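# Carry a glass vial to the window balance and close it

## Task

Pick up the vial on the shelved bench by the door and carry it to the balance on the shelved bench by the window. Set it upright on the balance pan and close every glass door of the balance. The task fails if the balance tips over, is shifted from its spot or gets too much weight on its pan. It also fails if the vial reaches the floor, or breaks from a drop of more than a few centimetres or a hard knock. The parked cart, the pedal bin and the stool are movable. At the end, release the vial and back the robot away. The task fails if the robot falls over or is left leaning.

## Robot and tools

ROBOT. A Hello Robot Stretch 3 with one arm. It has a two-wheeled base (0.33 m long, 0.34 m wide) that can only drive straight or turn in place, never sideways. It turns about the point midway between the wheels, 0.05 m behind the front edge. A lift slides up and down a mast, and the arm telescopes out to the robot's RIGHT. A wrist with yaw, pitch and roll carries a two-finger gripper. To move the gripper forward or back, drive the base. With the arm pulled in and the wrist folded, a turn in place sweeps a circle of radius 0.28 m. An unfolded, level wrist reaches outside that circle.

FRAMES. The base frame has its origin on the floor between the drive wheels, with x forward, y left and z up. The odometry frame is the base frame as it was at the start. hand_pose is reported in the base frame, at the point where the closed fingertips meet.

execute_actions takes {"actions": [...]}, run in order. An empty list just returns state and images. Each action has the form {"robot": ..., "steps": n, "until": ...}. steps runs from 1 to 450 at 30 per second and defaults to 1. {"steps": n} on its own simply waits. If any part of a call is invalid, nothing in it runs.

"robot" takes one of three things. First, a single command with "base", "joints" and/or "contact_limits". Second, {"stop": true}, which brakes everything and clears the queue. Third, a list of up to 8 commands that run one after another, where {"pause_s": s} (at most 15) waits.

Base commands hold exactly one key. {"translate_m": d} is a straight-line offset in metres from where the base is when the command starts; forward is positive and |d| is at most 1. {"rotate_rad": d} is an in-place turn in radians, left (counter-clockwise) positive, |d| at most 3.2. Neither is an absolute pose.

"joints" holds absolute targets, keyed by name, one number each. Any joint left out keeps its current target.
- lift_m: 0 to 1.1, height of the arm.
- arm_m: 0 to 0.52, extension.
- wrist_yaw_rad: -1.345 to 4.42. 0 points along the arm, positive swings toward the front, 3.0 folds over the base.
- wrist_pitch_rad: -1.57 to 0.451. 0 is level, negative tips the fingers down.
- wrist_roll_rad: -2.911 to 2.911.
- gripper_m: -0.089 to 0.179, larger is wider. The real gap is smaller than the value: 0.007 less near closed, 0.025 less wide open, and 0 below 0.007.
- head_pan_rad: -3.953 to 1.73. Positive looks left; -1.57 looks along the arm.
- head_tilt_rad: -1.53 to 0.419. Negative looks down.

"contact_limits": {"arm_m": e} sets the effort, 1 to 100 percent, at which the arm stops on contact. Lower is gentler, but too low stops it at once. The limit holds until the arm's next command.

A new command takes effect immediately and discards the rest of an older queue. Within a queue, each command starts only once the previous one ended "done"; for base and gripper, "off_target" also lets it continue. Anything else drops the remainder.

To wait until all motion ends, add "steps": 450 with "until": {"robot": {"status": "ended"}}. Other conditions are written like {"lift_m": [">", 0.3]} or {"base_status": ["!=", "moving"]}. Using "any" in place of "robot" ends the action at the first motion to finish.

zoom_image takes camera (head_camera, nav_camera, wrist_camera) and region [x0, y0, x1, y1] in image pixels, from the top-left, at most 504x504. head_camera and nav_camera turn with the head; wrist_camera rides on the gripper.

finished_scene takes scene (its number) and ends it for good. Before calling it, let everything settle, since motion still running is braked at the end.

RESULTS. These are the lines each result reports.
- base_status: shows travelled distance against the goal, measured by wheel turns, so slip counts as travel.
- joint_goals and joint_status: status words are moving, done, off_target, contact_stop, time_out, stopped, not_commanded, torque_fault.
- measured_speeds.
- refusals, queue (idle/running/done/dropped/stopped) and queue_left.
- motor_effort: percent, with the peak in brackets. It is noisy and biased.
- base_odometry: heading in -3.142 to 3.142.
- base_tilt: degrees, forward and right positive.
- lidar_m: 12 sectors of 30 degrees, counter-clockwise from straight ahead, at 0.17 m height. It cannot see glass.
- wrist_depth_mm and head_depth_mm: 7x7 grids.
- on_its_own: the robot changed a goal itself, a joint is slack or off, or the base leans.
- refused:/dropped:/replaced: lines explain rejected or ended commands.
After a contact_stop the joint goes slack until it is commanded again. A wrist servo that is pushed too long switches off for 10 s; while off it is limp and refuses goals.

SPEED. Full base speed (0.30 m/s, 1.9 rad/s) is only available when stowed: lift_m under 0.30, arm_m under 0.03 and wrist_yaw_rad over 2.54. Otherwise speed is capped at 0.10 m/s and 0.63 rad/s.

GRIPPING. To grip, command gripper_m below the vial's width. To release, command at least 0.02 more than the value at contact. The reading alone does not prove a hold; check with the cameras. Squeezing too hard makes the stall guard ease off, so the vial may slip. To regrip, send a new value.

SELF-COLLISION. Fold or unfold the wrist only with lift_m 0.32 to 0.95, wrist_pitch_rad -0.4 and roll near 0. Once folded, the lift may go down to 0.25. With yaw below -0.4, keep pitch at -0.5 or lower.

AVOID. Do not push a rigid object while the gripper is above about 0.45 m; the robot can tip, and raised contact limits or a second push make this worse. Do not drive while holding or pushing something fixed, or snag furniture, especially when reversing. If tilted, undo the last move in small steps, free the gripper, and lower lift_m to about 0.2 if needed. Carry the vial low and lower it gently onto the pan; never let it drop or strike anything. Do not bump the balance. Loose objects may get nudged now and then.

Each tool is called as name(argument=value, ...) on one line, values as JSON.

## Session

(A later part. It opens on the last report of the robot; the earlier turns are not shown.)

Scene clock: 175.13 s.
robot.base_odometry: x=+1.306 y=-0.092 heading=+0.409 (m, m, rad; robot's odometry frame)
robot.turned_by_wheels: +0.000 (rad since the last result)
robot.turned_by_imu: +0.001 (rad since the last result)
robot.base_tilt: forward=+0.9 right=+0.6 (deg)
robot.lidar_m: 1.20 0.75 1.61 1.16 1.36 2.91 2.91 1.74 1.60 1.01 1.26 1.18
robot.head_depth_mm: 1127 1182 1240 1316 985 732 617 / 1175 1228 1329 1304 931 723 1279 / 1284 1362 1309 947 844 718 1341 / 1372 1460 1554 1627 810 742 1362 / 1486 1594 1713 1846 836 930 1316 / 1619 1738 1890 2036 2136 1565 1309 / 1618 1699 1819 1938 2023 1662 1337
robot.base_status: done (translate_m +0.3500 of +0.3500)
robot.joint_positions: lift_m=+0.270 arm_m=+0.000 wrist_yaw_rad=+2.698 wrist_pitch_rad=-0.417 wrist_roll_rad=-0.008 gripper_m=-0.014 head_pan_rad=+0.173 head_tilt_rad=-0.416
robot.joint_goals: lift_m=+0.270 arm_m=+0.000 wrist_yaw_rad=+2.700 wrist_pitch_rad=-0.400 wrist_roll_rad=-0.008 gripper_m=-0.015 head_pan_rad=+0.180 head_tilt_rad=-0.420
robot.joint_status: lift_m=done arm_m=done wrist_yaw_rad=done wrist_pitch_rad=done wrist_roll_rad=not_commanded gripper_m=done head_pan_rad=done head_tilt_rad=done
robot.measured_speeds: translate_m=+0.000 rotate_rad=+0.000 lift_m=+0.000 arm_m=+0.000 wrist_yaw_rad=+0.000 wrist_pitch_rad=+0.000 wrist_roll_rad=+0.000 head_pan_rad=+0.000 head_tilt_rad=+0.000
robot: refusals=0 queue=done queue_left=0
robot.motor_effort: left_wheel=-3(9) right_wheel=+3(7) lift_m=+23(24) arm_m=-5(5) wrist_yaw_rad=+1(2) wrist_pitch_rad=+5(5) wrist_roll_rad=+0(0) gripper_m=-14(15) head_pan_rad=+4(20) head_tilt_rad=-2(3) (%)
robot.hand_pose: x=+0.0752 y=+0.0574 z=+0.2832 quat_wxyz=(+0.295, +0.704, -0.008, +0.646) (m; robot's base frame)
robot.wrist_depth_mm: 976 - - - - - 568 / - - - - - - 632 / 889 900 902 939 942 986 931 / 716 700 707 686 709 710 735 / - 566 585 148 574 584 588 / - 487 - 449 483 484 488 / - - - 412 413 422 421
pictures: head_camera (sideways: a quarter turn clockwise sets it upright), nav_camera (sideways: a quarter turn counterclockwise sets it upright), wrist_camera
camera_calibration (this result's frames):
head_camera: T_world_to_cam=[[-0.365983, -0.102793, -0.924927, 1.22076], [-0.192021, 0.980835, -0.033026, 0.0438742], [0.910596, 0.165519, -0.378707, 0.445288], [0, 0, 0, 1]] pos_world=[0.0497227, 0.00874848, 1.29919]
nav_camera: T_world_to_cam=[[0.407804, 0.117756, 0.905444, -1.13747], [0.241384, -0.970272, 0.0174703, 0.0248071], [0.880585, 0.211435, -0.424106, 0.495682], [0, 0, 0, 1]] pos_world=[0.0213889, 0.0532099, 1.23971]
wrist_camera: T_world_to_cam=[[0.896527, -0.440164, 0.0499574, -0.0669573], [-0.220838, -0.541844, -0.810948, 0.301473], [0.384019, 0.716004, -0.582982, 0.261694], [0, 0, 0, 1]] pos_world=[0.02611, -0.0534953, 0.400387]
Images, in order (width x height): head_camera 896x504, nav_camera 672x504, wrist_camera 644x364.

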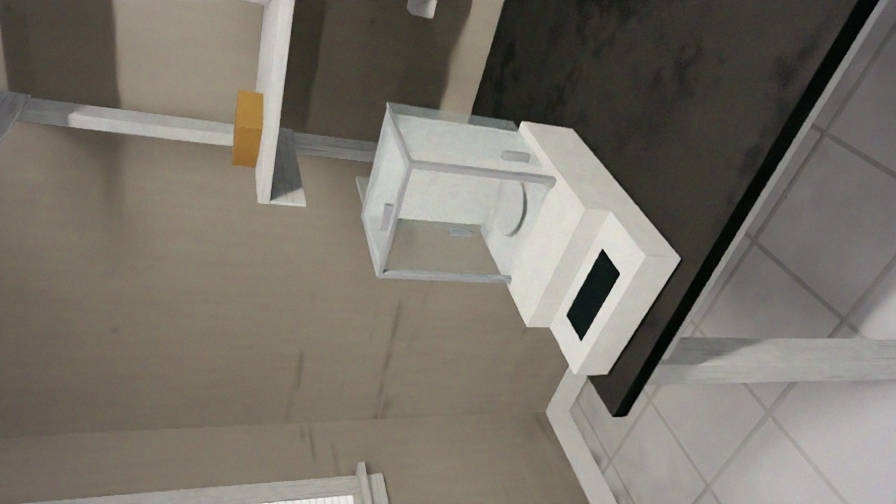

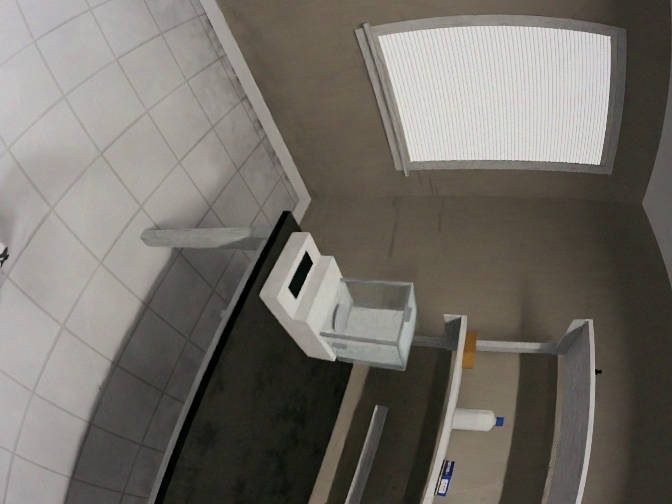

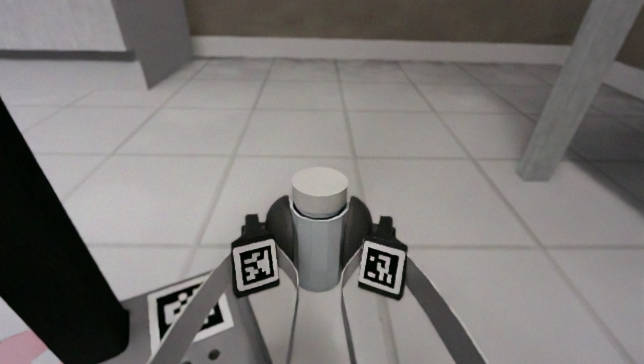

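execute_actions(actions=[{"robot": [{"base": {"rotate_rad": 1.002}}, {"base": {"translate_m": 1.0}}, {"base": {"translate_m": 0.1436}}, {"base": {"rotate_rad": -1.507}}, {"base": {"translate_m": 0.70}, "joints": {"head_pan_rad": -1.57, "head_tilt_rad": -0.6}}], "steps": 450, "until": {"robot": {"status": "ended"}}}])

Scene clock: 226.80 s.
robot.base_odometry: x=+2.185 y=+0.970 heading=-0.096 (m, m, rad; robot's odometry frame)
robot.turned_by_wheels: -0.505 (rad since the last result)
robot.turned_by_imu: -0.507 (rad since the last result)
robot.base_tilt: forward=+1.3 right=+0.7 (deg)
robot.lidar_m: 0.49 0.51 0.55 0.52 0.53 0.70 1.38 3.89 0.58 1.79 0.61 0.52
robot.head_depth_mm: 2689 2980 2953 2520 710 1374 1250 / 2677 2936 3145 1028 691 802 966 / 2701 2974 1403 786 684 1386 1231 / 2680 2920 1477 815 681 1383 1222 / 2623 2949 1459 935 720 1374 1214 / 1612 2469 1432 972 737 1357 1196 / 974 442 1236 961 730 1234 1175
robot.base_status: moving (translate_m +0.7000 of +0.7000)
robot.joint_positions: lift_m=+0.270 arm_m=+0.000 wrist_yaw_rad=+2.698 wrist_pitch_rad=-0.417 wrist_roll_rad=-0.008 gripper_m=-0.014 head_pan_rad=-1.563 head_tilt_rad=-0.593
robot.joint_goals: lift_m=+0.270 arm_m=+0.000 wrist_yaw_rad=+2.700 wrist_pitch_rad=-0.400 wrist_roll_rad=-0.008 gripper_m=-0.015 head_pan_rad=-1.570 head_tilt_rad=-0.600
robot.joint_status: lift_m=done arm_m=done wrist_yaw_rad=done wrist_pitch_rad=done wrist_roll_rad=not_commanded gripper_m=done head_pan_rad=done head_tilt_rad=done
robot.measured_speeds: translate_m=+0.000 rotate_rad=+0.000 lift_m=+0.000 arm_m=+0.000 wrist_yaw_rad=+0.000 wrist_pitch_rad=+0.000 wrist_roll_rad=+0.000 head_pan_rad=+0.000 head_tilt_rad=+0.000
robot: refusals=0 queue=running queue_left=0
robot.motor_effort: left_wheel=+3(13) right_wheel=-2(7) lift_m=+23(23) arm_m=-5(5) wrist_yaw_rad=+2(2) wrist_pitch_rad=+5(5) wrist_roll_rad=+0(0) gripper_m=-13(15) head_pan_rad=-4(45) head_tilt_rad=-1(13) (%)
robot.hand_pose: x=+0.0751 y=+0.0574 z=+0.2832 quat_wxyz=(+0.295, +0.704, -0.008, +0.646) (m; robot's base frame)
robot.wrist_depth_mm: 421 473 538 621 597 456 362 / 453 500 579 675 625 478 374 / 482 544 647 750 694 495 393 / 535 576 664 676 657 516 409 / - 569 584 148 573 534 431 / - 487 - 444 488 487 426 / - - - 410 418 422 408
pictures: head_camera (sideways: a quarter turn clockwise sets it upright), nav_camera (sideways: a quarter turn counterclockwise sets it upright), wrist_camera
camera_calibration (this result's frames):
head_camera: T_world_to_cam=[[-0.0424773, 0.535217, -0.843646, 1.11276], [0.999014, 0.033698, -0.0289216, 0.0312582], [0.0129498, -0.844042, -0.536121, 0.655593], [0, 0, 0, 1]] pos_world=[0.00754976, -0.0432727, 1.29115]
nav_camera: T_world_to_cam=[[0.0503302, -0.574804, 0.816742, -1.01961], [-0.996736, -0.0805877, 0.00470624, 0.0489797], [0.0631142, -0.814313, -0.576984, 0.699583], [0, 0, 0, 1]] pos_world=[0.0559835, -0.0124509, 1.23618]
wrist_camera: T_world_to_cam=[[0.896563, -0.44009, 0.0499576, -0.0669481], [-0.220819, -0.54191, -0.810908, 0.301444], [0.383945, 0.715999, -0.583037, 0.261717], [0, 0, 0, 1]] pos_world=[0.0261026, -0.0534971, 0.400379]
Images, in order (width x height): head_camera 896x504, nav_camera 672x504, wrist_camera 644x364.

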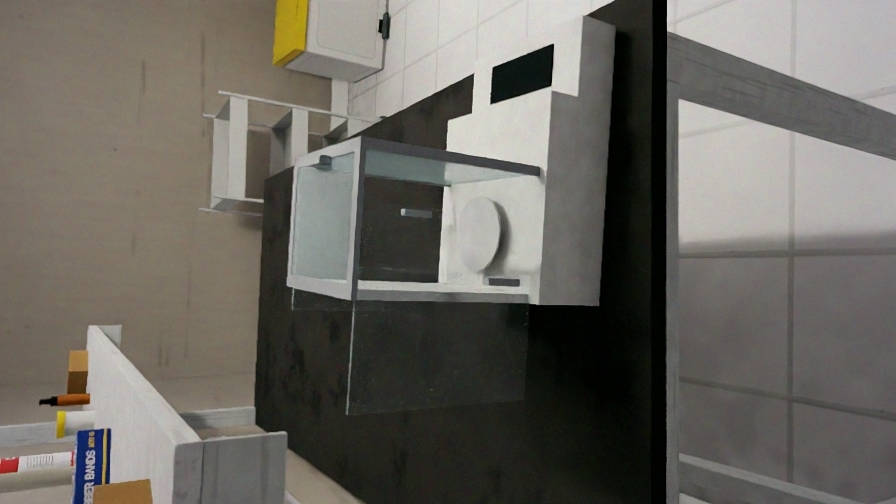

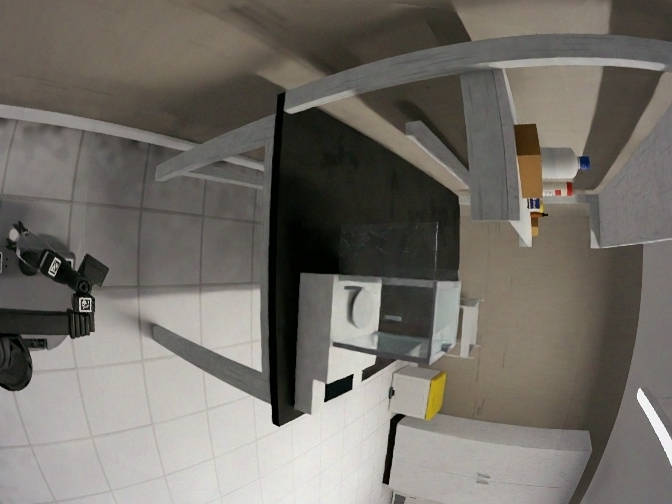

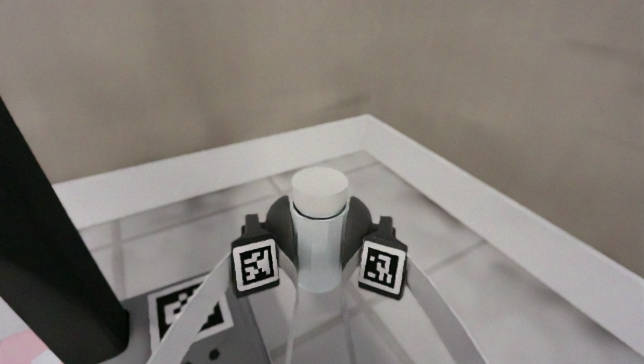

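zoom_image(camera="head_camera", region=[260, 110, 620, 430])

Region (260, 110, 620, 430) of head_camera's 896x504 image, scaled by 1.400, with more detail than that image has.

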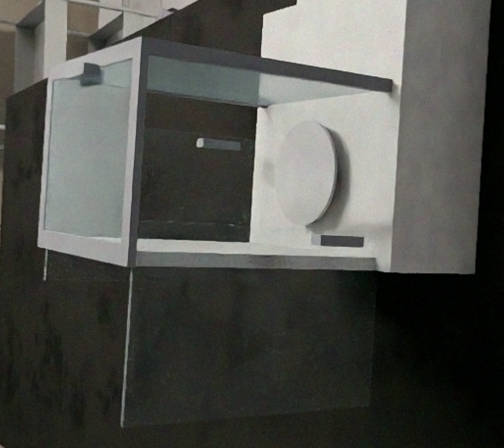

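execute_actions(actions=[{"robot": {"joints": {"lift_m": 0.90, "wrist_pitch_rad": -0.4}}, "steps": 450, "until": {"robot": {"lift_m": [">", 0.36]}}}, {"robot": {"joints": {"wrist_yaw_rad": 0.0}}, "steps": 450, "until": {"robot": {"wrist_yaw_rad": ["<", 0.3]}}}, {"robot": {"joints": {"wrist_pitch_rad": -0.35}}, "steps": 450, "until": {"robot": {"status": "ended"}}}])

Scene clock: 261.83 s.
robot.base_odometry: x=+2.185 y=+0.970 heading=-0.096 (m, m, rad; robot's odometry frame)
robot.turned_by_wheels: +0.000 (rad since the last result)
robot.turned_by_imu: +0.000 (rad since the last result)
robot.base_tilt: forward=+0.9 right=+0.7 (deg)
robot.lidar_m: 0.49 0.50 0.55 0.52 0.54 0.70 1.38 3.88 0.58 1.79 0.61 0.52
robot.head_depth_mm: 2662 2972 2953 2491 711 744 - / 2682 2925 3113 1022 692 727 - / 2682 2930 1408 786 682 - - / 2717 2928 1484 814 682 - - / 2633 2919 1458 942 718 1369 1214 / 1609 2484 1433 973 737 1355 1208 / 969 442 1244 965 728 1225 1176
robot.base_status: done (translate_m +0.7000 of +0.7000)
robot.joint_positions: lift_m=+0.900 arm_m=+0.000 wrist_yaw_rad=+0.003 wrist_pitch_rad=-0.371 wrist_roll_rad=-0.008 gripper_m=-0.014 head_pan_rad=-1.563 head_tilt_rad=-0.593
robot.joint_goals: lift_m=+0.900 arm_m=+0.000 wrist_yaw_rad=+0.000 wrist_pitch_rad=-0.350 wrist_roll_rad=-0.008 gripper_m=-0.015 head_pan_rad=-1.570 head_tilt_rad=-0.600
robot.joint_status: lift_m=done arm_m=done wrist_yaw_rad=done wrist_pitch_rad=done wrist_roll_rad=not_commanded gripper_m=done head_pan_rad=done head_tilt_rad=done
robot.measured_speeds: translate_m=+0.000 rotate_rad=+0.000 lift_m=+0.000 arm_m=+0.000 wrist_yaw_rad=+0.000 wrist_pitch_rad=+0.000 wrist_roll_rad=+0.000 head_pan_rad=+0.000 head_tilt_rad=+0.000
robot: refusals=0 queue=done queue_left=0
robot.motor_effort: left_wheel=+4(4) right_wheel=-3(3) lift_m=+38(41) arm_m=-5(5) wrist_yaw_rad=-2(4) wrist_pitch_rad=+6(10) wrist_roll_rad=+0(0) gripper_m=-15(14) head_pan_rad=-4(4) head_tilt_rad=-2(3) (%)
robot.hand_pose: x=-0.0209 y=-0.3755 z=+0.9231 quat_wxyz=(+0.698, +0.132, -0.692, -0.129) (m; robot's base frame)
robot.wrist_depth_mm: 617 - - - - - - / 703 950 881 - - - - / 632 689 639 418 492 - - / 489 510 489 350 367 - - / 397 396 403 149 393 397 - / 340 347 387 365 429 468 - / 473 929 - - - - -
pictures: head_camera (sideways: a quarter turn clockwise sets it upright), nav_camera (sideways: a quarter turn counterclockwise sets it upright), wrist_camera
camera_calibration (this result's frames):
head_camera: T_world_to_cam=[[-0.0424722, 0.535218, -0.843646, 1.11276], [0.999014, 0.0336886, -0.0289216, 0.0312582], [0.0129418, -0.844042, -0.536121, 0.655594], [0, 0, 0, 1]] pos_world=[0.00754935, -0.0432727, 1.29115]
nav_camera: T_world_to_cam=[[0.0503248, -0.574804, 0.816742, -1.01961], [-0.996737, -0.0805783, 0.00470624, 0.0489797], [0.0631066, -0.814314, -0.576984, 0.699583], [0, 0, 0, 1]] pos_world=[0.0559834, -0.0124514, 1.23618]
wrist_camera: T_world_to_cam=[[-0.99871, 0.0120549, 0.0493178, -0.0725421], [-0.034748, 0.545934, -0.837107, 1.00115], [-0.0370155, -0.837741, -0.544811, 0.354172], [0, 0, 0, 1]] pos_world=[-0.0245509, -0.248982, 1.0346]
Images, in order (width x height): head_camera 896x504, nav_camera 672x504, wrist_camera 644x364.

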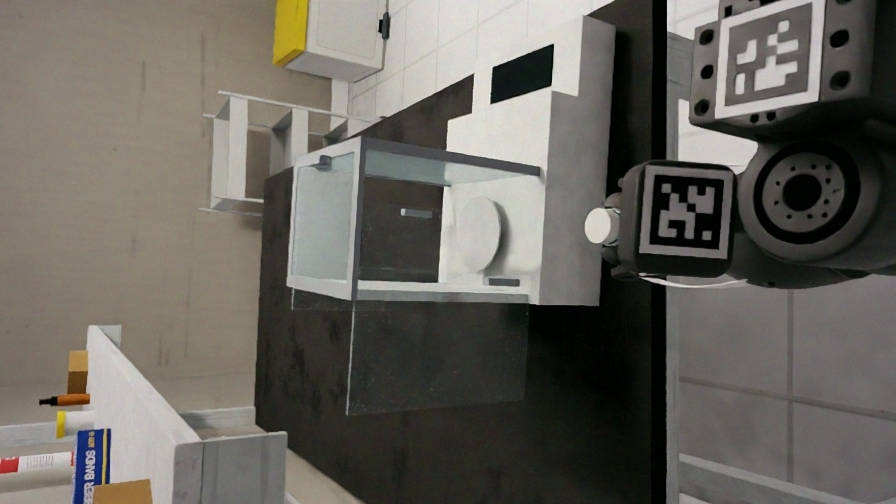

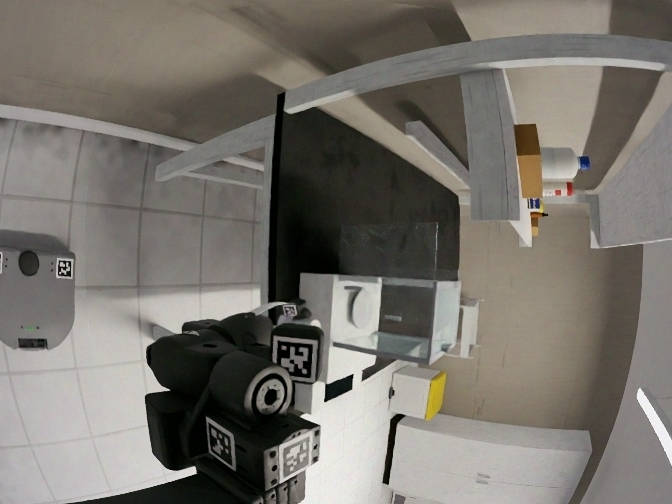

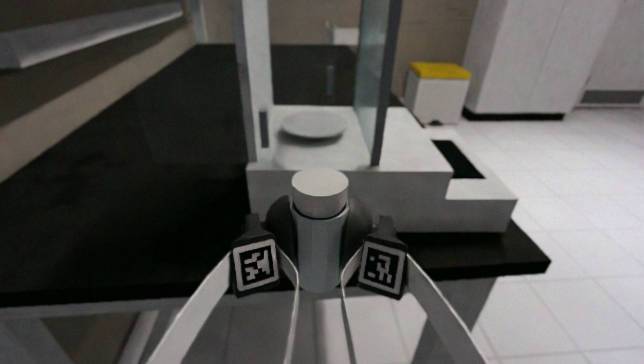

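execute_actions(actions=[{"robot": {"joints": {"wrist_yaw_rad": 0.037, "arm_m": 0.14}}, "steps": 450, "until": {"robot": {"status": "ended"}}}])

Scene clock: 269.27 s.
robot.base_odometry: x=+2.185 y=+0.970 heading=-0.096 (m, m, rad; robot's odometry frame)
robot.turned_by_wheels: +0.000 (rad since the last result)
robot.turned_by_imu: +0.000 (rad since the last result)
robot.base_tilt: forward=+1.0 right=+0.7 (deg)
robot.lidar_m: 0.49 0.50 0.55 0.52 0.53 0.70 1.38 3.87 0.57 1.79 0.61 0.52
robot.head_depth_mm: 2700 2963 2947 2624 - 1370 1212 / 2686 2906 3161 1130 - 827 958 / 2689 2903 1415 823 - 1391 1227 / 2669 2967 1493 1047 - 1378 1218 / 2643 2933 1462 942 717 1367 1212 / 1596 2467 1424 972 736 1367 1208 / 970 442 1241 961 730 1228 1168
robot.base_status: done (translate_m +0.7000 of +0.7000)
robot.joint_positions: lift_m=+0.900 arm_m=+0.140 wrist_yaw_rad=+0.035 wrist_pitch_rad=-0.371 wrist_roll_rad=-0.008 gripper_m=-0.014 head_pan_rad=-1.563 head_tilt_rad=-0.593
robot.joint_goals: lift_m=+0.900 arm_m=+0.140 wrist_yaw_rad=+0.037 wrist_pitch_rad=-0.350 wrist_roll_rad=-0.008 gripper_m=-0.015 head_pan_rad=-1.570 head_tilt_rad=-0.600
robot.joint_status: lift_m=done arm_m=done wrist_yaw_rad=done wrist_pitch_rad=done wrist_roll_rad=not_commanded gripper_m=done head_pan_rad=done head_tilt_rad=done
robot.measured_speeds: translate_m=+0.000 rotate_rad=+0.000 lift_m=+0.000 arm_m=+0.000 wrist_yaw_rad=+0.000 wrist_pitch_rad=+0.000 wrist_roll_rad=+0.000 head_pan_rad=+0.000 head_tilt_rad=+0.000
robot: refusals=0 queue=done queue_left=0
robot.motor_effort: left_wheel=+3(4) right_wheel=-3(3) lift_m=+39(39) arm_m=+6(5) wrist_yaw_rad=+2(3) wrist_pitch_rad=+6(6) wrist_roll_rad=+0(0) gripper_m=-15(14) head_pan_rad=-4(4) head_tilt_rad=-2(2) (%)
robot.hand_pose: x=-0.0134 y=-0.5145 z=+0.9231 quat_wxyz=(+0.700, +0.143, -0.689, -0.118) (m; robot's base frame)
robot.wrist_depth_mm: 589 961 196 - - - - / 651 933 229 - - - - / 635 671 283 694 676 - - / 495 505 295 288 318 - - / 400 399 379 149 261 289 - / 326 330 317 240 238 246 280 / 278 280 275 271 272 273 279
pictures: head_camera (sideways: a quarter turn clockwise sets it upright), nav_camera (sideways: a quarter turn counterclockwise sets it upright), wrist_camera
camera_calibration (this result's frames):
head_camera: T_world_to_cam=[[-0.0424145, 0.535223, -0.843646, 1.11276], [0.999017, 0.0335808, -0.0289216, 0.0312582], [0.0128508, -0.844043, -0.536121, 0.655594], [0, 0, 0, 1]] pos_world=[0.00754468, -0.0432728, 1.29115]
nav_camera: T_world_to_cam=[[0.0502627, -0.57481, 0.816742, -1.01961], [-0.996746, -0.0804708, 0.00470623, 0.0489797], [0.0630187, -0.814321, -0.576984, 0.699583], [0, 0, 0, 1]] pos_world=[0.0559821, -0.0124568, 1.23618]
wrist_camera: T_world_to_cam=[[-0.998577, -0.020279, 0.0493179, -0.0800619], [-0.0524014, 0.544514, -0.837113, 1.07637], [-0.00987843, -0.838506, -0.544802, 0.237904], [0, 0, 0, 1]] pos_world=[-0.0211945, -0.388238, 1.0346]
Images, in order (width x height): head_camera 896x504, nav_camera 672x504, wrist_camera 644x364.

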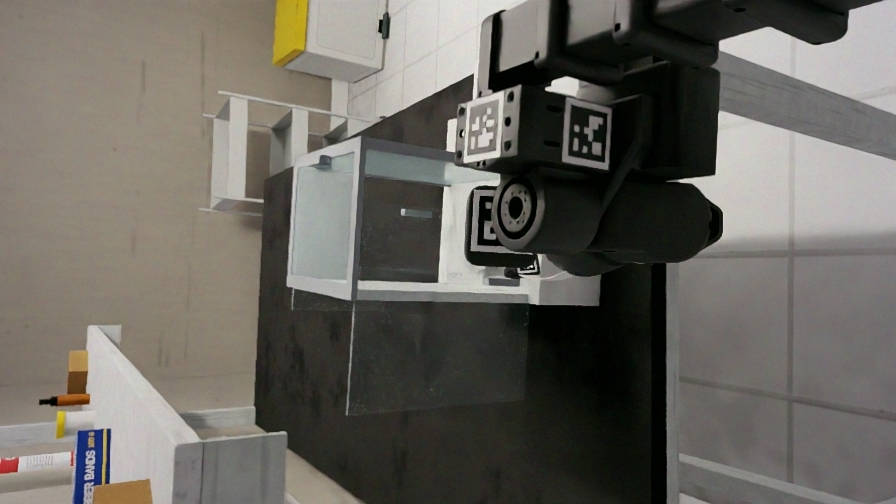

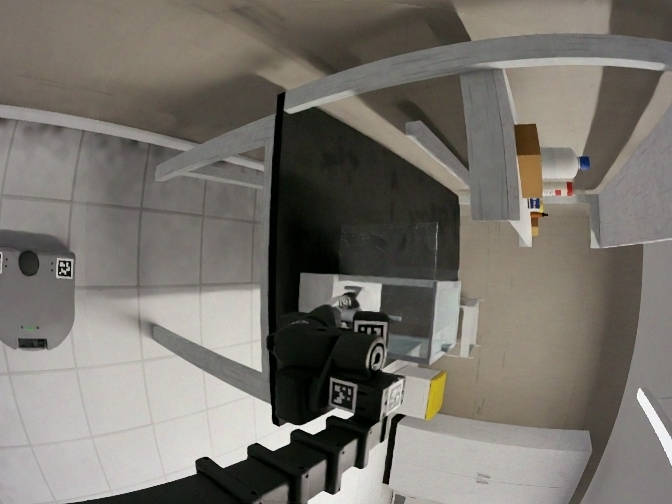

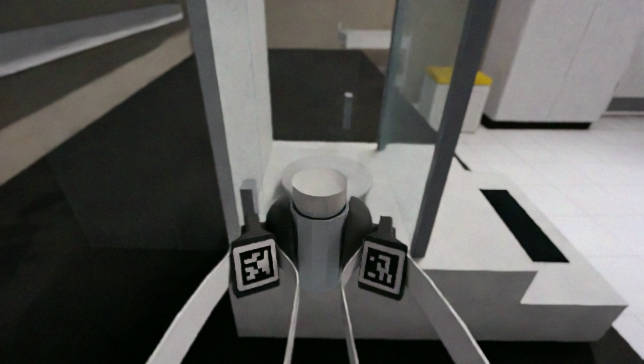

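zoom_image(camera="wrist_camera", region=[170, 0, 510, 300])

Region (170, 0, 510, 300) of wrist_camera's 644x364 image, scaled by 1.482; it fills the top 445 rows of this view, and the rest is white.

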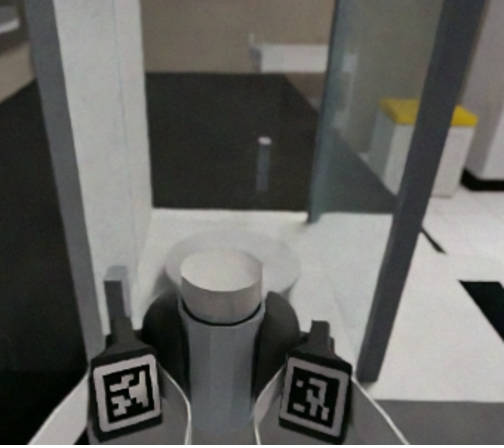

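execute_actions(actions=[{"robot": [{"base": {"translate_m": -0.016}}, {"joints": {"arm_m": 0.21}, "contact_limits": {"arm_m": 15}}], "steps": 450, "until": {"robot": {"status": "ended"}}}])

Scene clock: 279.27 s.
robot.base_odometry: x=+2.169 y=+0.972 heading=-0.096 (m, m, rad; robot's odometry frame)
robot.turned_by_wheels: +0.000 (rad since the last result)
robot.turned_by_imu: +0.000 (rad since the last result)
robot.base_tilt: forward=+1.1 right=+0.5 (deg)
robot.lidar_m: 0.51 0.52 0.55 0.52 0.53 0.70 1.36 3.84 0.57 1.88 0.62 0.54
robot.head_depth_mm: 2720 3006 2926 2761 - 1369 1208 / 2700 2903 3114 2724 691 782 981 / 2669 2885 1426 - 686 1392 1225 / 2687 2948 1494 1071 682 1376 1218 / 2630 2926 1364 899 696 1370 1211 / 1517 2556 1427 974 737 1362 1211 / 979 482 1316 961 728 1280 1199
robot.base_status: done (translate_m -0.0160 of -0.0160)
robot.joint_positions: lift_m=+0.900 arm_m=+0.210 wrist_yaw_rad=+0.035 wrist_pitch_rad=-0.371 wrist_roll_rad=-0.008 gripper_m=-0.014 head_pan_rad=-1.563 head_tilt_rad=-0.593
robot.joint_goals: lift_m=+0.900 arm_m=+0.210 wrist_yaw_rad=+0.037 wrist_pitch_rad=-0.350 wrist_roll_rad=-0.008 gripper_m=-0.015 head_pan_rad=-1.570 head_tilt_rad=-0.600
robot.joint_status: lift_m=done arm_m=done wrist_yaw_rad=done wrist_pitch_rad=done wrist_roll_rad=not_commanded gripper_m=done head_pan_rad=done head_tilt_rad=done
robot.measured_speeds: translate_m=+0.000 rotate_rad=+0.000 lift_m=+0.000 arm_m=+0.000 wrist_yaw_rad=+0.000 wrist_pitch_rad=+0.000 wrist_roll_rad=+0.000 head_pan_rad=+0.000 head_tilt_rad=+0.000
robot: refusals=0 queue=done queue_left=0
robot.motor_effort: left_wheel=+3(5) right_wheel=-2(5) lift_m=+39(38) arm_m=+6(9) wrist_yaw_rad=+2(2) wrist_pitch_rad=+6(6) wrist_roll_rad=+0(0) gripper_m=-15(14) head_pan_rad=-3(4) head_tilt_rad=-2(2) (%)
robot.contact_limits: arm_m 15 (drawing in: default 27, maximum 45; extending or still: default 38, maximum 63)
robot.hand_pose: x=-0.0134 y=-0.5845 z=+0.9231 quat_wxyz=(+0.700, +0.143, -0.689, -0.118) (m; robot's base frame)
robot.wrist_depth_mm: 526 125 255 - - 94 - / 642 126 255 - - - - / 643 127 260 693 756 - - / 486 149 262 307 328 - - / 396 166 231 149 260 308 - / 323 320 199 202 203 225 - / 279 281 181 182 177 186 227
pictures: head_camera (sideways: a quarter turn clockwise sets it upright), nav_camera (sideways: a quarter turn counterclockwise sets it upright), wrist_camera
camera_calibration (this result's frames):
head_camera: T_world_to_cam=[[-0.0424139, 0.535222, -0.843646, 1.11276], [0.999017, 0.0335797, -0.0289216, 0.0312582], [0.0128499, -0.844043, -0.536121, 0.655594], [0, 0, 0, 1]] pos_world=[0.00754463, -0.0432728, 1.29115]
nav_camera: T_world_to_cam=[[0.0502621, -0.57481, 0.816742, -1.01961], [-0.996746, -0.0804697, 0.00470625, 0.0489797], [0.0630178, -0.814321, -0.576984, 0.699583], [0, 0, 0, 1]] pos_world=[0.0559821, -0.0124568, 1.23618]
wrist_camera: T_world_to_cam=[[-0.998577, -0.0202793, 0.0493177, -0.0814812], [-0.0524015, 0.544514, -0.837113, 1.11448], [-0.00987811, -0.838506, -0.544802, 0.179213], [0, 0, 0, 1]] pos_world=[-0.0211945, -0.458233, 1.0346]
Images, in order (width x height): head_camera 896x504, nav_camera 672x504, wrist_camera 644x364.

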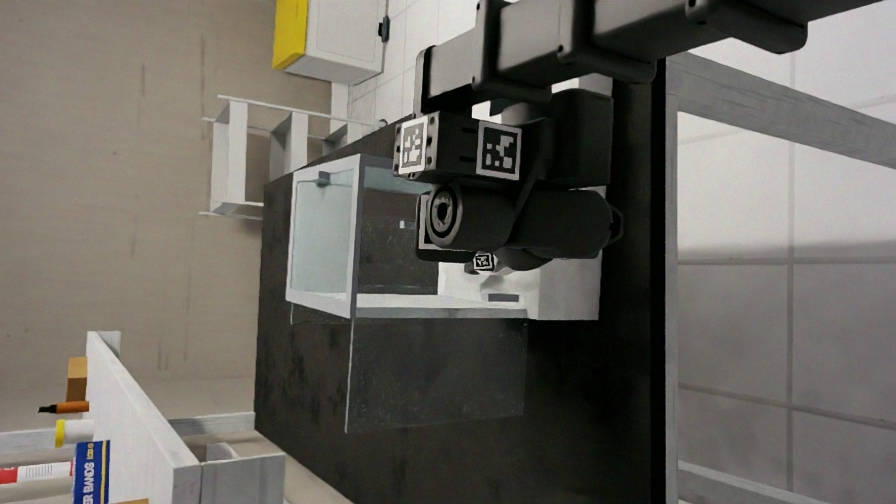

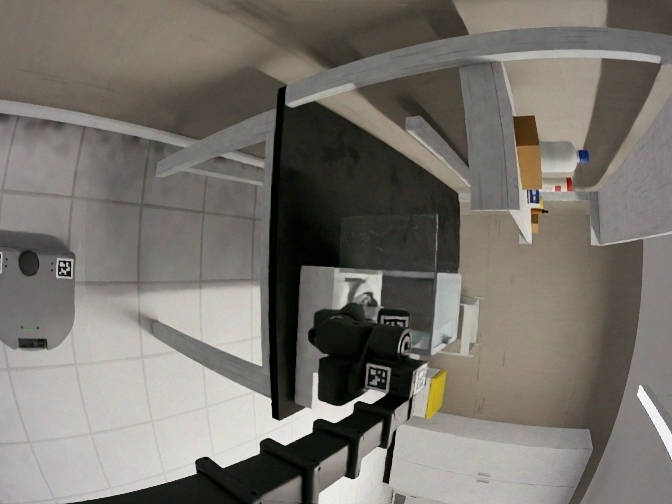

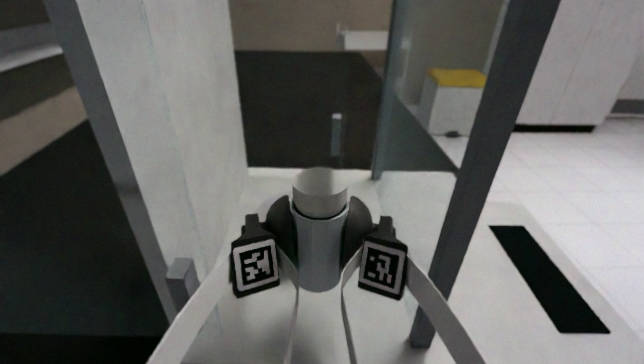

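execute_actions(actions=[{"robot": {"joints": {"arm_m": 0.275}, "contact_limits": {"arm_m": 14}}, "steps": 450, "until": {"robot": {"status": "ended"}}}])

Scene clock: 282.83 s.
robot.base_odometry: x=+2.169 y=+0.972 heading=-0.096 (m, m, rad; robot's odometry frame)
robot.turned_by_wheels: +0.000 (rad since the last result)
robot.turned_by_imu: +0.000 (rad since the last result)
robot.base_tilt: forward=+0.9 right=+0.6 (deg)
robot.lidar_m: 0.51 0.52 0.55 0.52 0.53 0.70 1.36 3.85 0.57 1.87 0.61 0.54
robot.head_depth_mm: 2688 2971 2912 2717 - - 1238 / 2685 2943 3139 - 693 785 983 / 2704 2908 1647 - 680 1391 1226 / 2696 2938 1491 924 682 1389 1216 / 2647 2931 1362 901 694 1368 1212 / 1514 2563 1436 969 737 1359 1207 / 983 482 1322 963 729 1278 1197
robot.base_status: done (translate_m -0.0160 of -0.0160)
robot.joint_positions: lift_m=+0.900 arm_m=+0.275 wrist_yaw_rad=+0.035 wrist_pitch_rad=-0.371 wrist_roll_rad=-0.008 gripper_m=-0.014 head_pan_rad=-1.563 head_tilt_rad=-0.593
robot.joint_goals: lift_m=+0.900 arm_m=+0.275 wrist_yaw_rad=+0.037 wrist_pitch_rad=-0.350 wrist_roll_rad=-0.008 gripper_m=-0.015 head_pan_rad=-1.570 head_tilt_rad=-0.600
robot.joint_status: lift_m=done arm_m=done wrist_yaw_rad=done wrist_pitch_rad=done wrist_roll_rad=not_commanded gripper_m=done head_pan_rad=done head_tilt_rad=done
robot.measured_speeds: translate_m=+0.000 rotate_rad=+0.000 lift_m=+0.000 arm_m=+0.000 wrist_yaw_rad=+0.000 wrist_pitch_rad=+0.000 wrist_roll_rad=+0.000 head_pan_rad=+0.000 head_tilt_rad=+0.000
robot: refusals=0 queue=done queue_left=0
robot.motor_effort: left_wheel=+3(3) right_wheel=-2(2) lift_m=+38(39) arm_m=+6(7) wrist_yaw_rad=+2(1) wrist_pitch_rad=+6(6) wrist_roll_rad=+0(0) gripper_m=-15(14) head_pan_rad=-4(4) head_tilt_rad=-3(2) (%)
robot.contact_limits: arm_m 14 (drawing in: default 27, maximum 45; extending or still: default 38, maximum 63)
robot.hand_pose: x=-0.0134 y=-0.6495 z=+0.9231 quat_wxyz=(+0.700, +0.143, -0.689, -0.118) (m; robot's base frame)
robot.wrist_depth_mm: 95 125 - - - - - / 95 127 982 - - - - / 96 127 606 708 747 - - / 96 128 461 470 492 - - / 97 130 232 148 261 308 - / 97 129 187 184 216 224 61 / 98 121 175 172 183 185 63
pictures: head_camera (sideways: a quarter turn clockwise sets it upright), nav_camera (sideways: a quarter turn counterclockwise sets it upright), wrist_camera
camera_calibration (this result's frames):
head_camera: T_world_to_cam=[[-0.0424135, 0.535223, -0.843646, 1.11276], [0.999018, 0.0335789, -0.0289216, 0.0312582], [0.0128492, -0.844043, -0.536121, 0.655594], [0, 0, 0, 1]] pos_world=[0.0075446, -0.0432728, 1.29115]
nav_camera: T_world_to_cam=[[0.0502616, -0.57481, 0.816742, -1.01961], [-0.996746, -0.0804689, 0.00470624, 0.0489797], [0.0630171, -0.814321, -0.576984, 0.699583], [0, 0, 0, 1]] pos_world=[0.055982, -0.0124569, 1.23618]
wrist_camera: T_world_to_cam=[[-0.998577, -0.0202791, 0.0493175, -0.0827992], [-0.0524012, 0.544514, -0.837113, 1.14988], [-0.00987817, -0.838506, -0.544802, 0.124707], [0, 0, 0, 1]] pos_world=[-0.0211945, -0.523237, 1.0346]
Images, in order (width x height): head_camera 896x504, nav_camera 672x504, wrist_camera 644x364.

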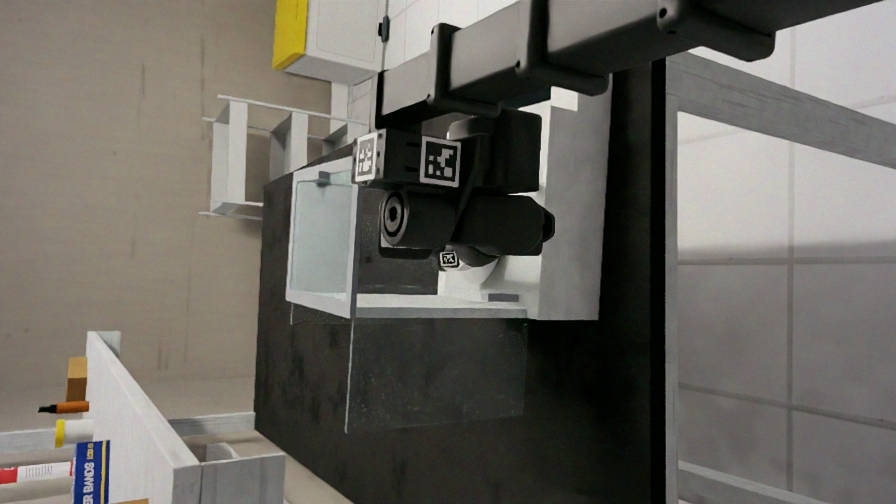

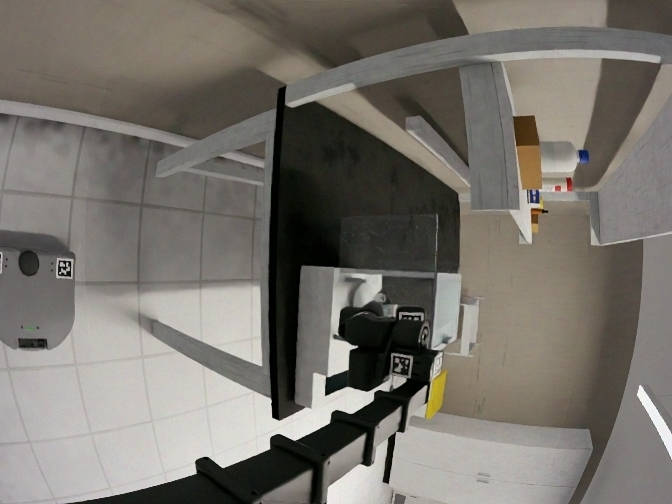

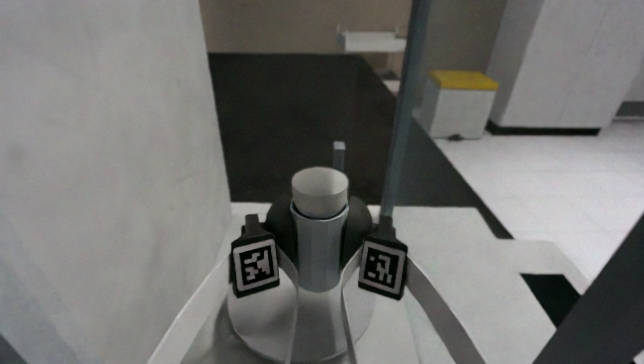

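execute_actions(actions=[{"robot": {"joints": {"lift_m": 0.884}}, "steps": 450, "until": {"robot": {"status": "ended"}}}])

Scene clock: 289.17 s.
robot.base_odometry: x=+2.169 y=+0.972 heading=-0.096 (m, m, rad; robot's odometry frame)
robot.turned_by_wheels: +0.000 (rad since the last result)
robot.turned_by_imu: +0.000 (rad since the last result)
robot.base_tilt: forward=+0.9 right=+0.6 (deg)
robot.lidar_m: 0.51 0.52 0.55 0.52 0.53 0.70 1.36 3.85 0.57 1.88 0.62 0.54
robot.head_depth_mm: 2738 2957 2932 2629 - - 1213 / 2711 2898 3125 - 688 781 983 / 2690 2917 1514 - 683 1384 1227 / 2692 2946 1490 1074 683 1379 1219 / 2604 2878 1370 897 696 1372 1206 / 1513 2550 1437 973 735 1359 1202 / 984 481 1311 960 730 1281 1194
robot.base_status: done (translate_m -0.0160 of -0.0160)
robot.joint_positions: lift_m=+0.884 arm_m=+0.275 wrist_yaw_rad=+0.035 wrist_pitch_rad=-0.371 wrist_roll_rad=-0.008 gripper_m=-0.014 head_pan_rad=-1.563 head_tilt_rad=-0.593
robot.joint_goals: lift_m=+0.884 arm_m=+0.275 wrist_yaw_rad=+0.037 wrist_pitch_rad=-0.350 wrist_roll_rad=-0.008 gripper_m=-0.015 head_pan_rad=-1.570 head_tilt_rad=-0.600
robot.joint_status: lift_m=done arm_m=done wrist_yaw_rad=done wrist_pitch_rad=done wrist_roll_rad=not_commanded gripper_m=done head_pan_rad=done head_tilt_rad=done
robot.measured_speeds: translate_m=+0.000 rotate_rad=+0.000 lift_m=+0.000 arm_m=+0.000 wrist_yaw_rad=+0.000 wrist_pitch_rad=+0.000 wrist_roll_rad=+0.000 head_pan_rad=+0.000 head_tilt_rad=+0.000
robot: refusals=0 queue=done queue_left=0
robot.motor_effort: left_wheel=+3(3) right_wheel=-2(2) lift_m=+23(43) arm_m=+6(6) wrist_yaw_rad=+0(1) wrist_pitch_rad=+6(6) wrist_roll_rad=+0(0) gripper_m=-14(15) head_pan_rad=-4(3) head_tilt_rad=-2(2) (%)
robot.contact_limits: arm_m 14 (drawing in: default 27, maximum 45; extending or still: default 38, maximum 63)
robot.hand_pose: x=-0.0134 y=-0.6495 z=+0.9077 quat_wxyz=(+0.700, +0.143, -0.689, -0.118) (m; robot's base frame)
robot.wrist_depth_mm: 95 125 - - - - - / 95 127 902 - - - - / 96 127 580 655 677 - - / 97 128 267 270 465 - - / 97 130 219 148 240 261 - / 97 130 177 165 196 198 61 / 98 122 159 156 167 169 63
pictures: head_camera (sideways: a quarter turn clockwise sets it upright), nav_camera (sideways: a quarter turn counterclockwise sets it upright), wrist_camera
camera_calibration (this result's frames):
head_camera: T_world_to_cam=[[-0.0424135, 0.535223, -0.843646, 1.11276], [0.999018, 0.033579, -0.0289216, 0.0312582], [0.0128493, -0.844043, -0.536121, 0.655594], [0, 0, 0, 1]] pos_world=[0.0075446, -0.0432728, 1.29115]
nav_camera: T_world_to_cam=[[0.0502617, -0.57481, 0.816742, -1.01961], [-0.996746, -0.080469, 0.00470624, 0.0489797], [0.0630172, -0.814321, -0.576984, 0.699583], [0, 0, 0, 1]] pos_world=[0.055982, -0.0124569, 1.23618]
wrist_camera: T_world_to_cam=[[-0.998577, -0.0202777, 0.0493173, -0.0820377], [-0.0524005, 0.544487, -0.837131, 1.13697], [-0.00987758, -0.838524, -0.544775, 0.116269], [0, 0, 0, 1]] pos_world=[-0.0211945, -0.523238, 1.01918]
Images, in order (width x height): head_camera 896x504, nav_camera 672x504, wrist_camera 644x364.

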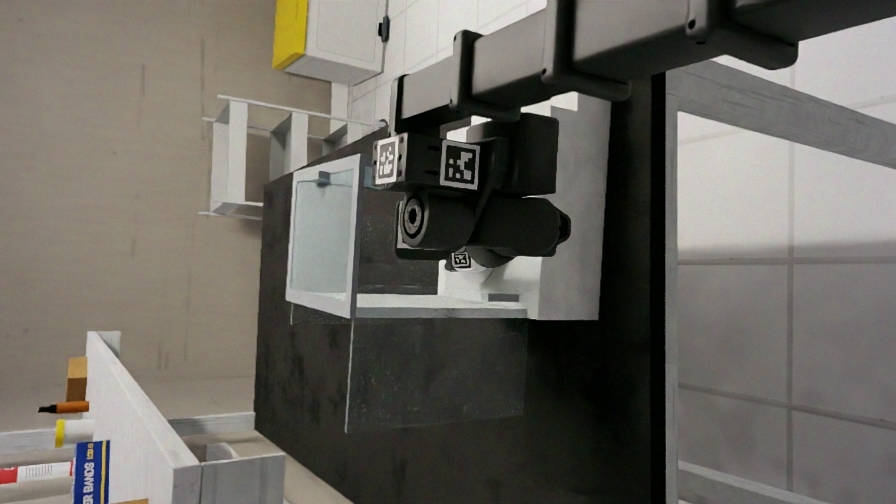

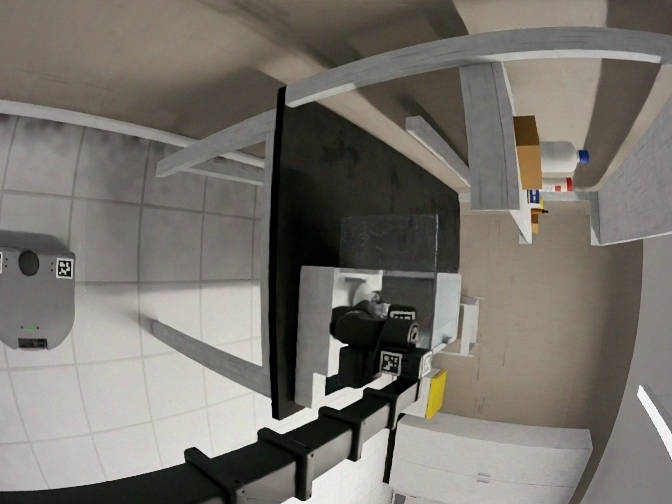

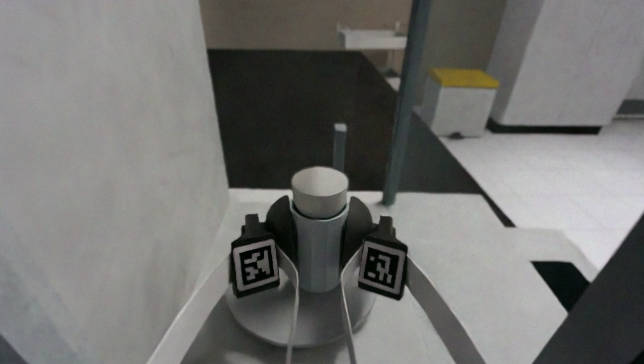

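execute_actions(actions=[{"robot": {"joints": {"lift_m": 0.879}}, "steps": 450, "until": {"robot": {"status": "ended"}}}])

Scene clock: 291.63 s.
robot.base_odometry: x=+2.169 y=+0.972 heading=-0.096 (m, m, rad; robot's odometry frame)
robot.turned_by_wheels: +0.000 (rad since the last result)
robot.turned_by_imu: +0.000 (rad since the last result)
robot.base_tilt: forward=+0.9 right=+0.7 (deg)
robot.lidar_m: 0.51 0.52 0.55 0.52 0.53 0.70 1.36 3.85 0.57 1.88 0.62 0.54
robot.head_depth_mm: 2706 2954 2918 2631 - - 1211 / 2695 2894 3121 1188 688 783 980 / 2685 2908 1427 - 690 1392 1224 / 2656 2963 1495 1074 681 1377 1220 / 2644 2952 1368 895 695 1371 1211 / 1521 2555 1423 970 737 1365 1203 / 985 481 1317 956 731 1286 1205
robot.base_status: done (translate_m -0.0160 of -0.0160)
robot.joint_positions: lift_m=+0.879 arm_m=+0.275 wrist_yaw_rad=+0.035 wrist_pitch_rad=-0.371 wrist_roll_rad=-0.008 gripper_m=-0.014 head_pan_rad=-1.563 head_tilt_rad=-0.593
robot.joint_goals: lift_m=+0.879 arm_m=+0.275 wrist_yaw_rad=+0.037 wrist_pitch_rad=-0.350 wrist_roll_rad=-0.008 gripper_m=-0.015 head_pan_rad=-1.570 head_tilt_rad=-0.600
robot.joint_status: lift_m=done arm_m=done wrist_yaw_rad=done wrist_pitch_rad=done wrist_roll_rad=not_commanded gripper_m=done head_pan_rad=done head_tilt_rad=done
robot.measured_speeds: translate_m=+0.000 rotate_rad=+0.000 lift_m=+0.000 arm_m=+0.000 wrist_yaw_rad=+0.000 wrist_pitch_rad=+0.000 wrist_roll_rad=+0.000 head_pan_rad=+0.000 head_tilt_rad=+0.000
robot: refusals=0 queue=done queue_left=0
robot.motor_effort: left_wheel=+3(3) right_wheel=-2(2) lift_m=+23(21) arm_m=+6(6) wrist_yaw_rad=+1(3) wrist_pitch_rad=+6(6) wrist_roll_rad=+0(0) gripper_m=-15(15) head_pan_rad=-3(4) head_tilt_rad=-2(3) (%)
robot.contact_limits: arm_m 14 (drawing in: default 27, maximum 45; extending or still: default 38, maximum 63)
robot.hand_pose: x=-0.0134 y=-0.6495 z=+0.9027 quat_wxyz=(+0.700, +0.143, -0.689, -0.118) (m; robot's base frame)
robot.wrist_depth_mm: 95 125 - - - - - / 96 127 874 - - - - / 96 128 564 631 657 - - / 96 129 257 261 277 - - / 97 129 210 148 232 244 - / 97 130 173 164 191 191 61 / 98 122 155 153 161 162 63
pictures: head_camera (sideways: a quarter turn clockwise sets it upright), nav_camera (sideways: a quarter turn counterclockwise sets it upright), wrist_camera
camera_calibration (this result's frames):
head_camera: T_world_to_cam=[[-0.0424136, 0.535222, -0.843646, 1.11276], [0.999018, 0.0335791, -0.0289216, 0.0312582], [0.0128494, -0.844043, -0.536121, 0.655594], [0, 0, 0, 1]] pos_world=[0.00754461, -0.0432728, 1.29115]
nav_camera: T_world_to_cam=[[0.0502618, -0.57481, 0.816742, -1.01961], [-0.996746, -0.0804691, 0.00470625, 0.0489797], [0.0630173, -0.814321, -0.576984, 0.699583], [0, 0, 0, 1]] pos_world=[0.055982, -0.0124569, 1.23618]
wrist_camera: T_world_to_cam=[[-0.998577, -0.0202734, 0.0493163, -0.0817891], [-0.0523981, 0.544427, -0.83717, 1.13282], [-0.00987682, -0.838563, -0.544714, 0.113475], [0, 0, 0, 1]] pos_world=[-0.0211946, -0.523238, 1.01421]
Images, in order (width x height): head_camera 896x504, nav_camera 672x504, wrist_camera 644x364.

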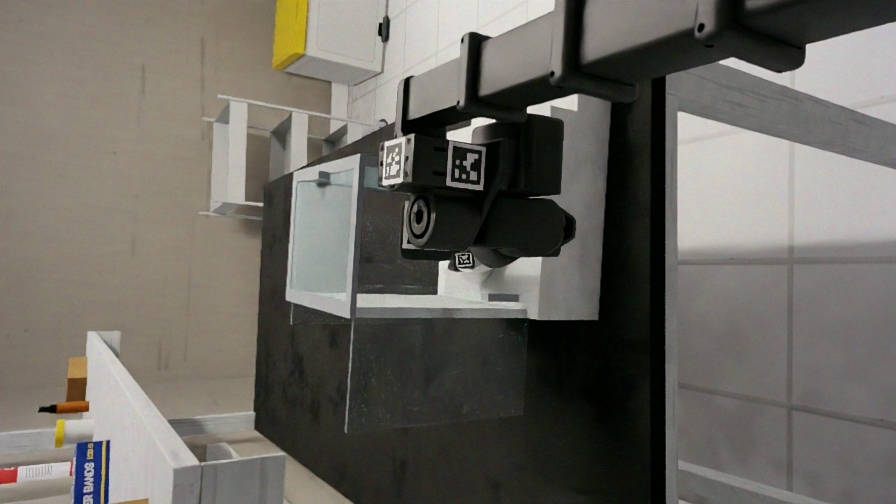

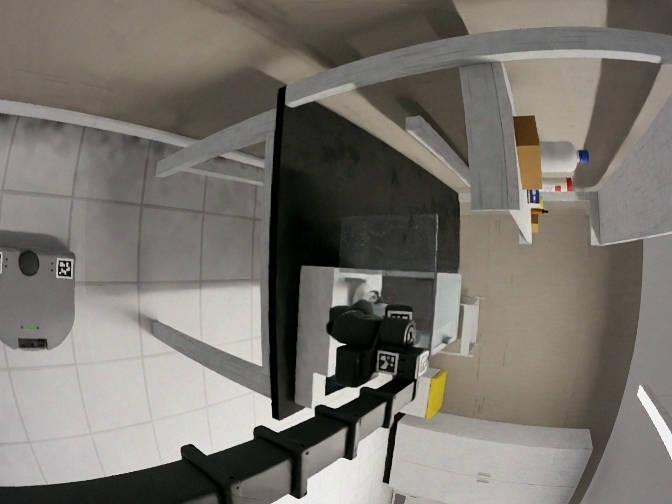

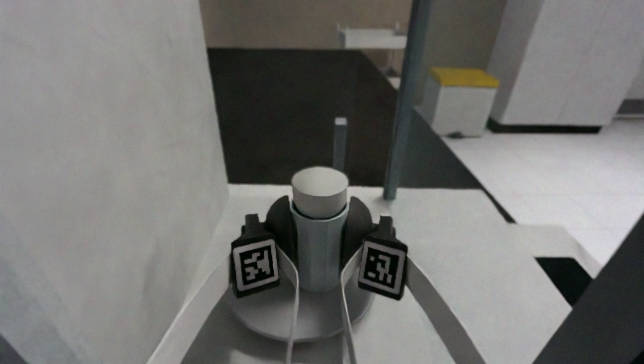

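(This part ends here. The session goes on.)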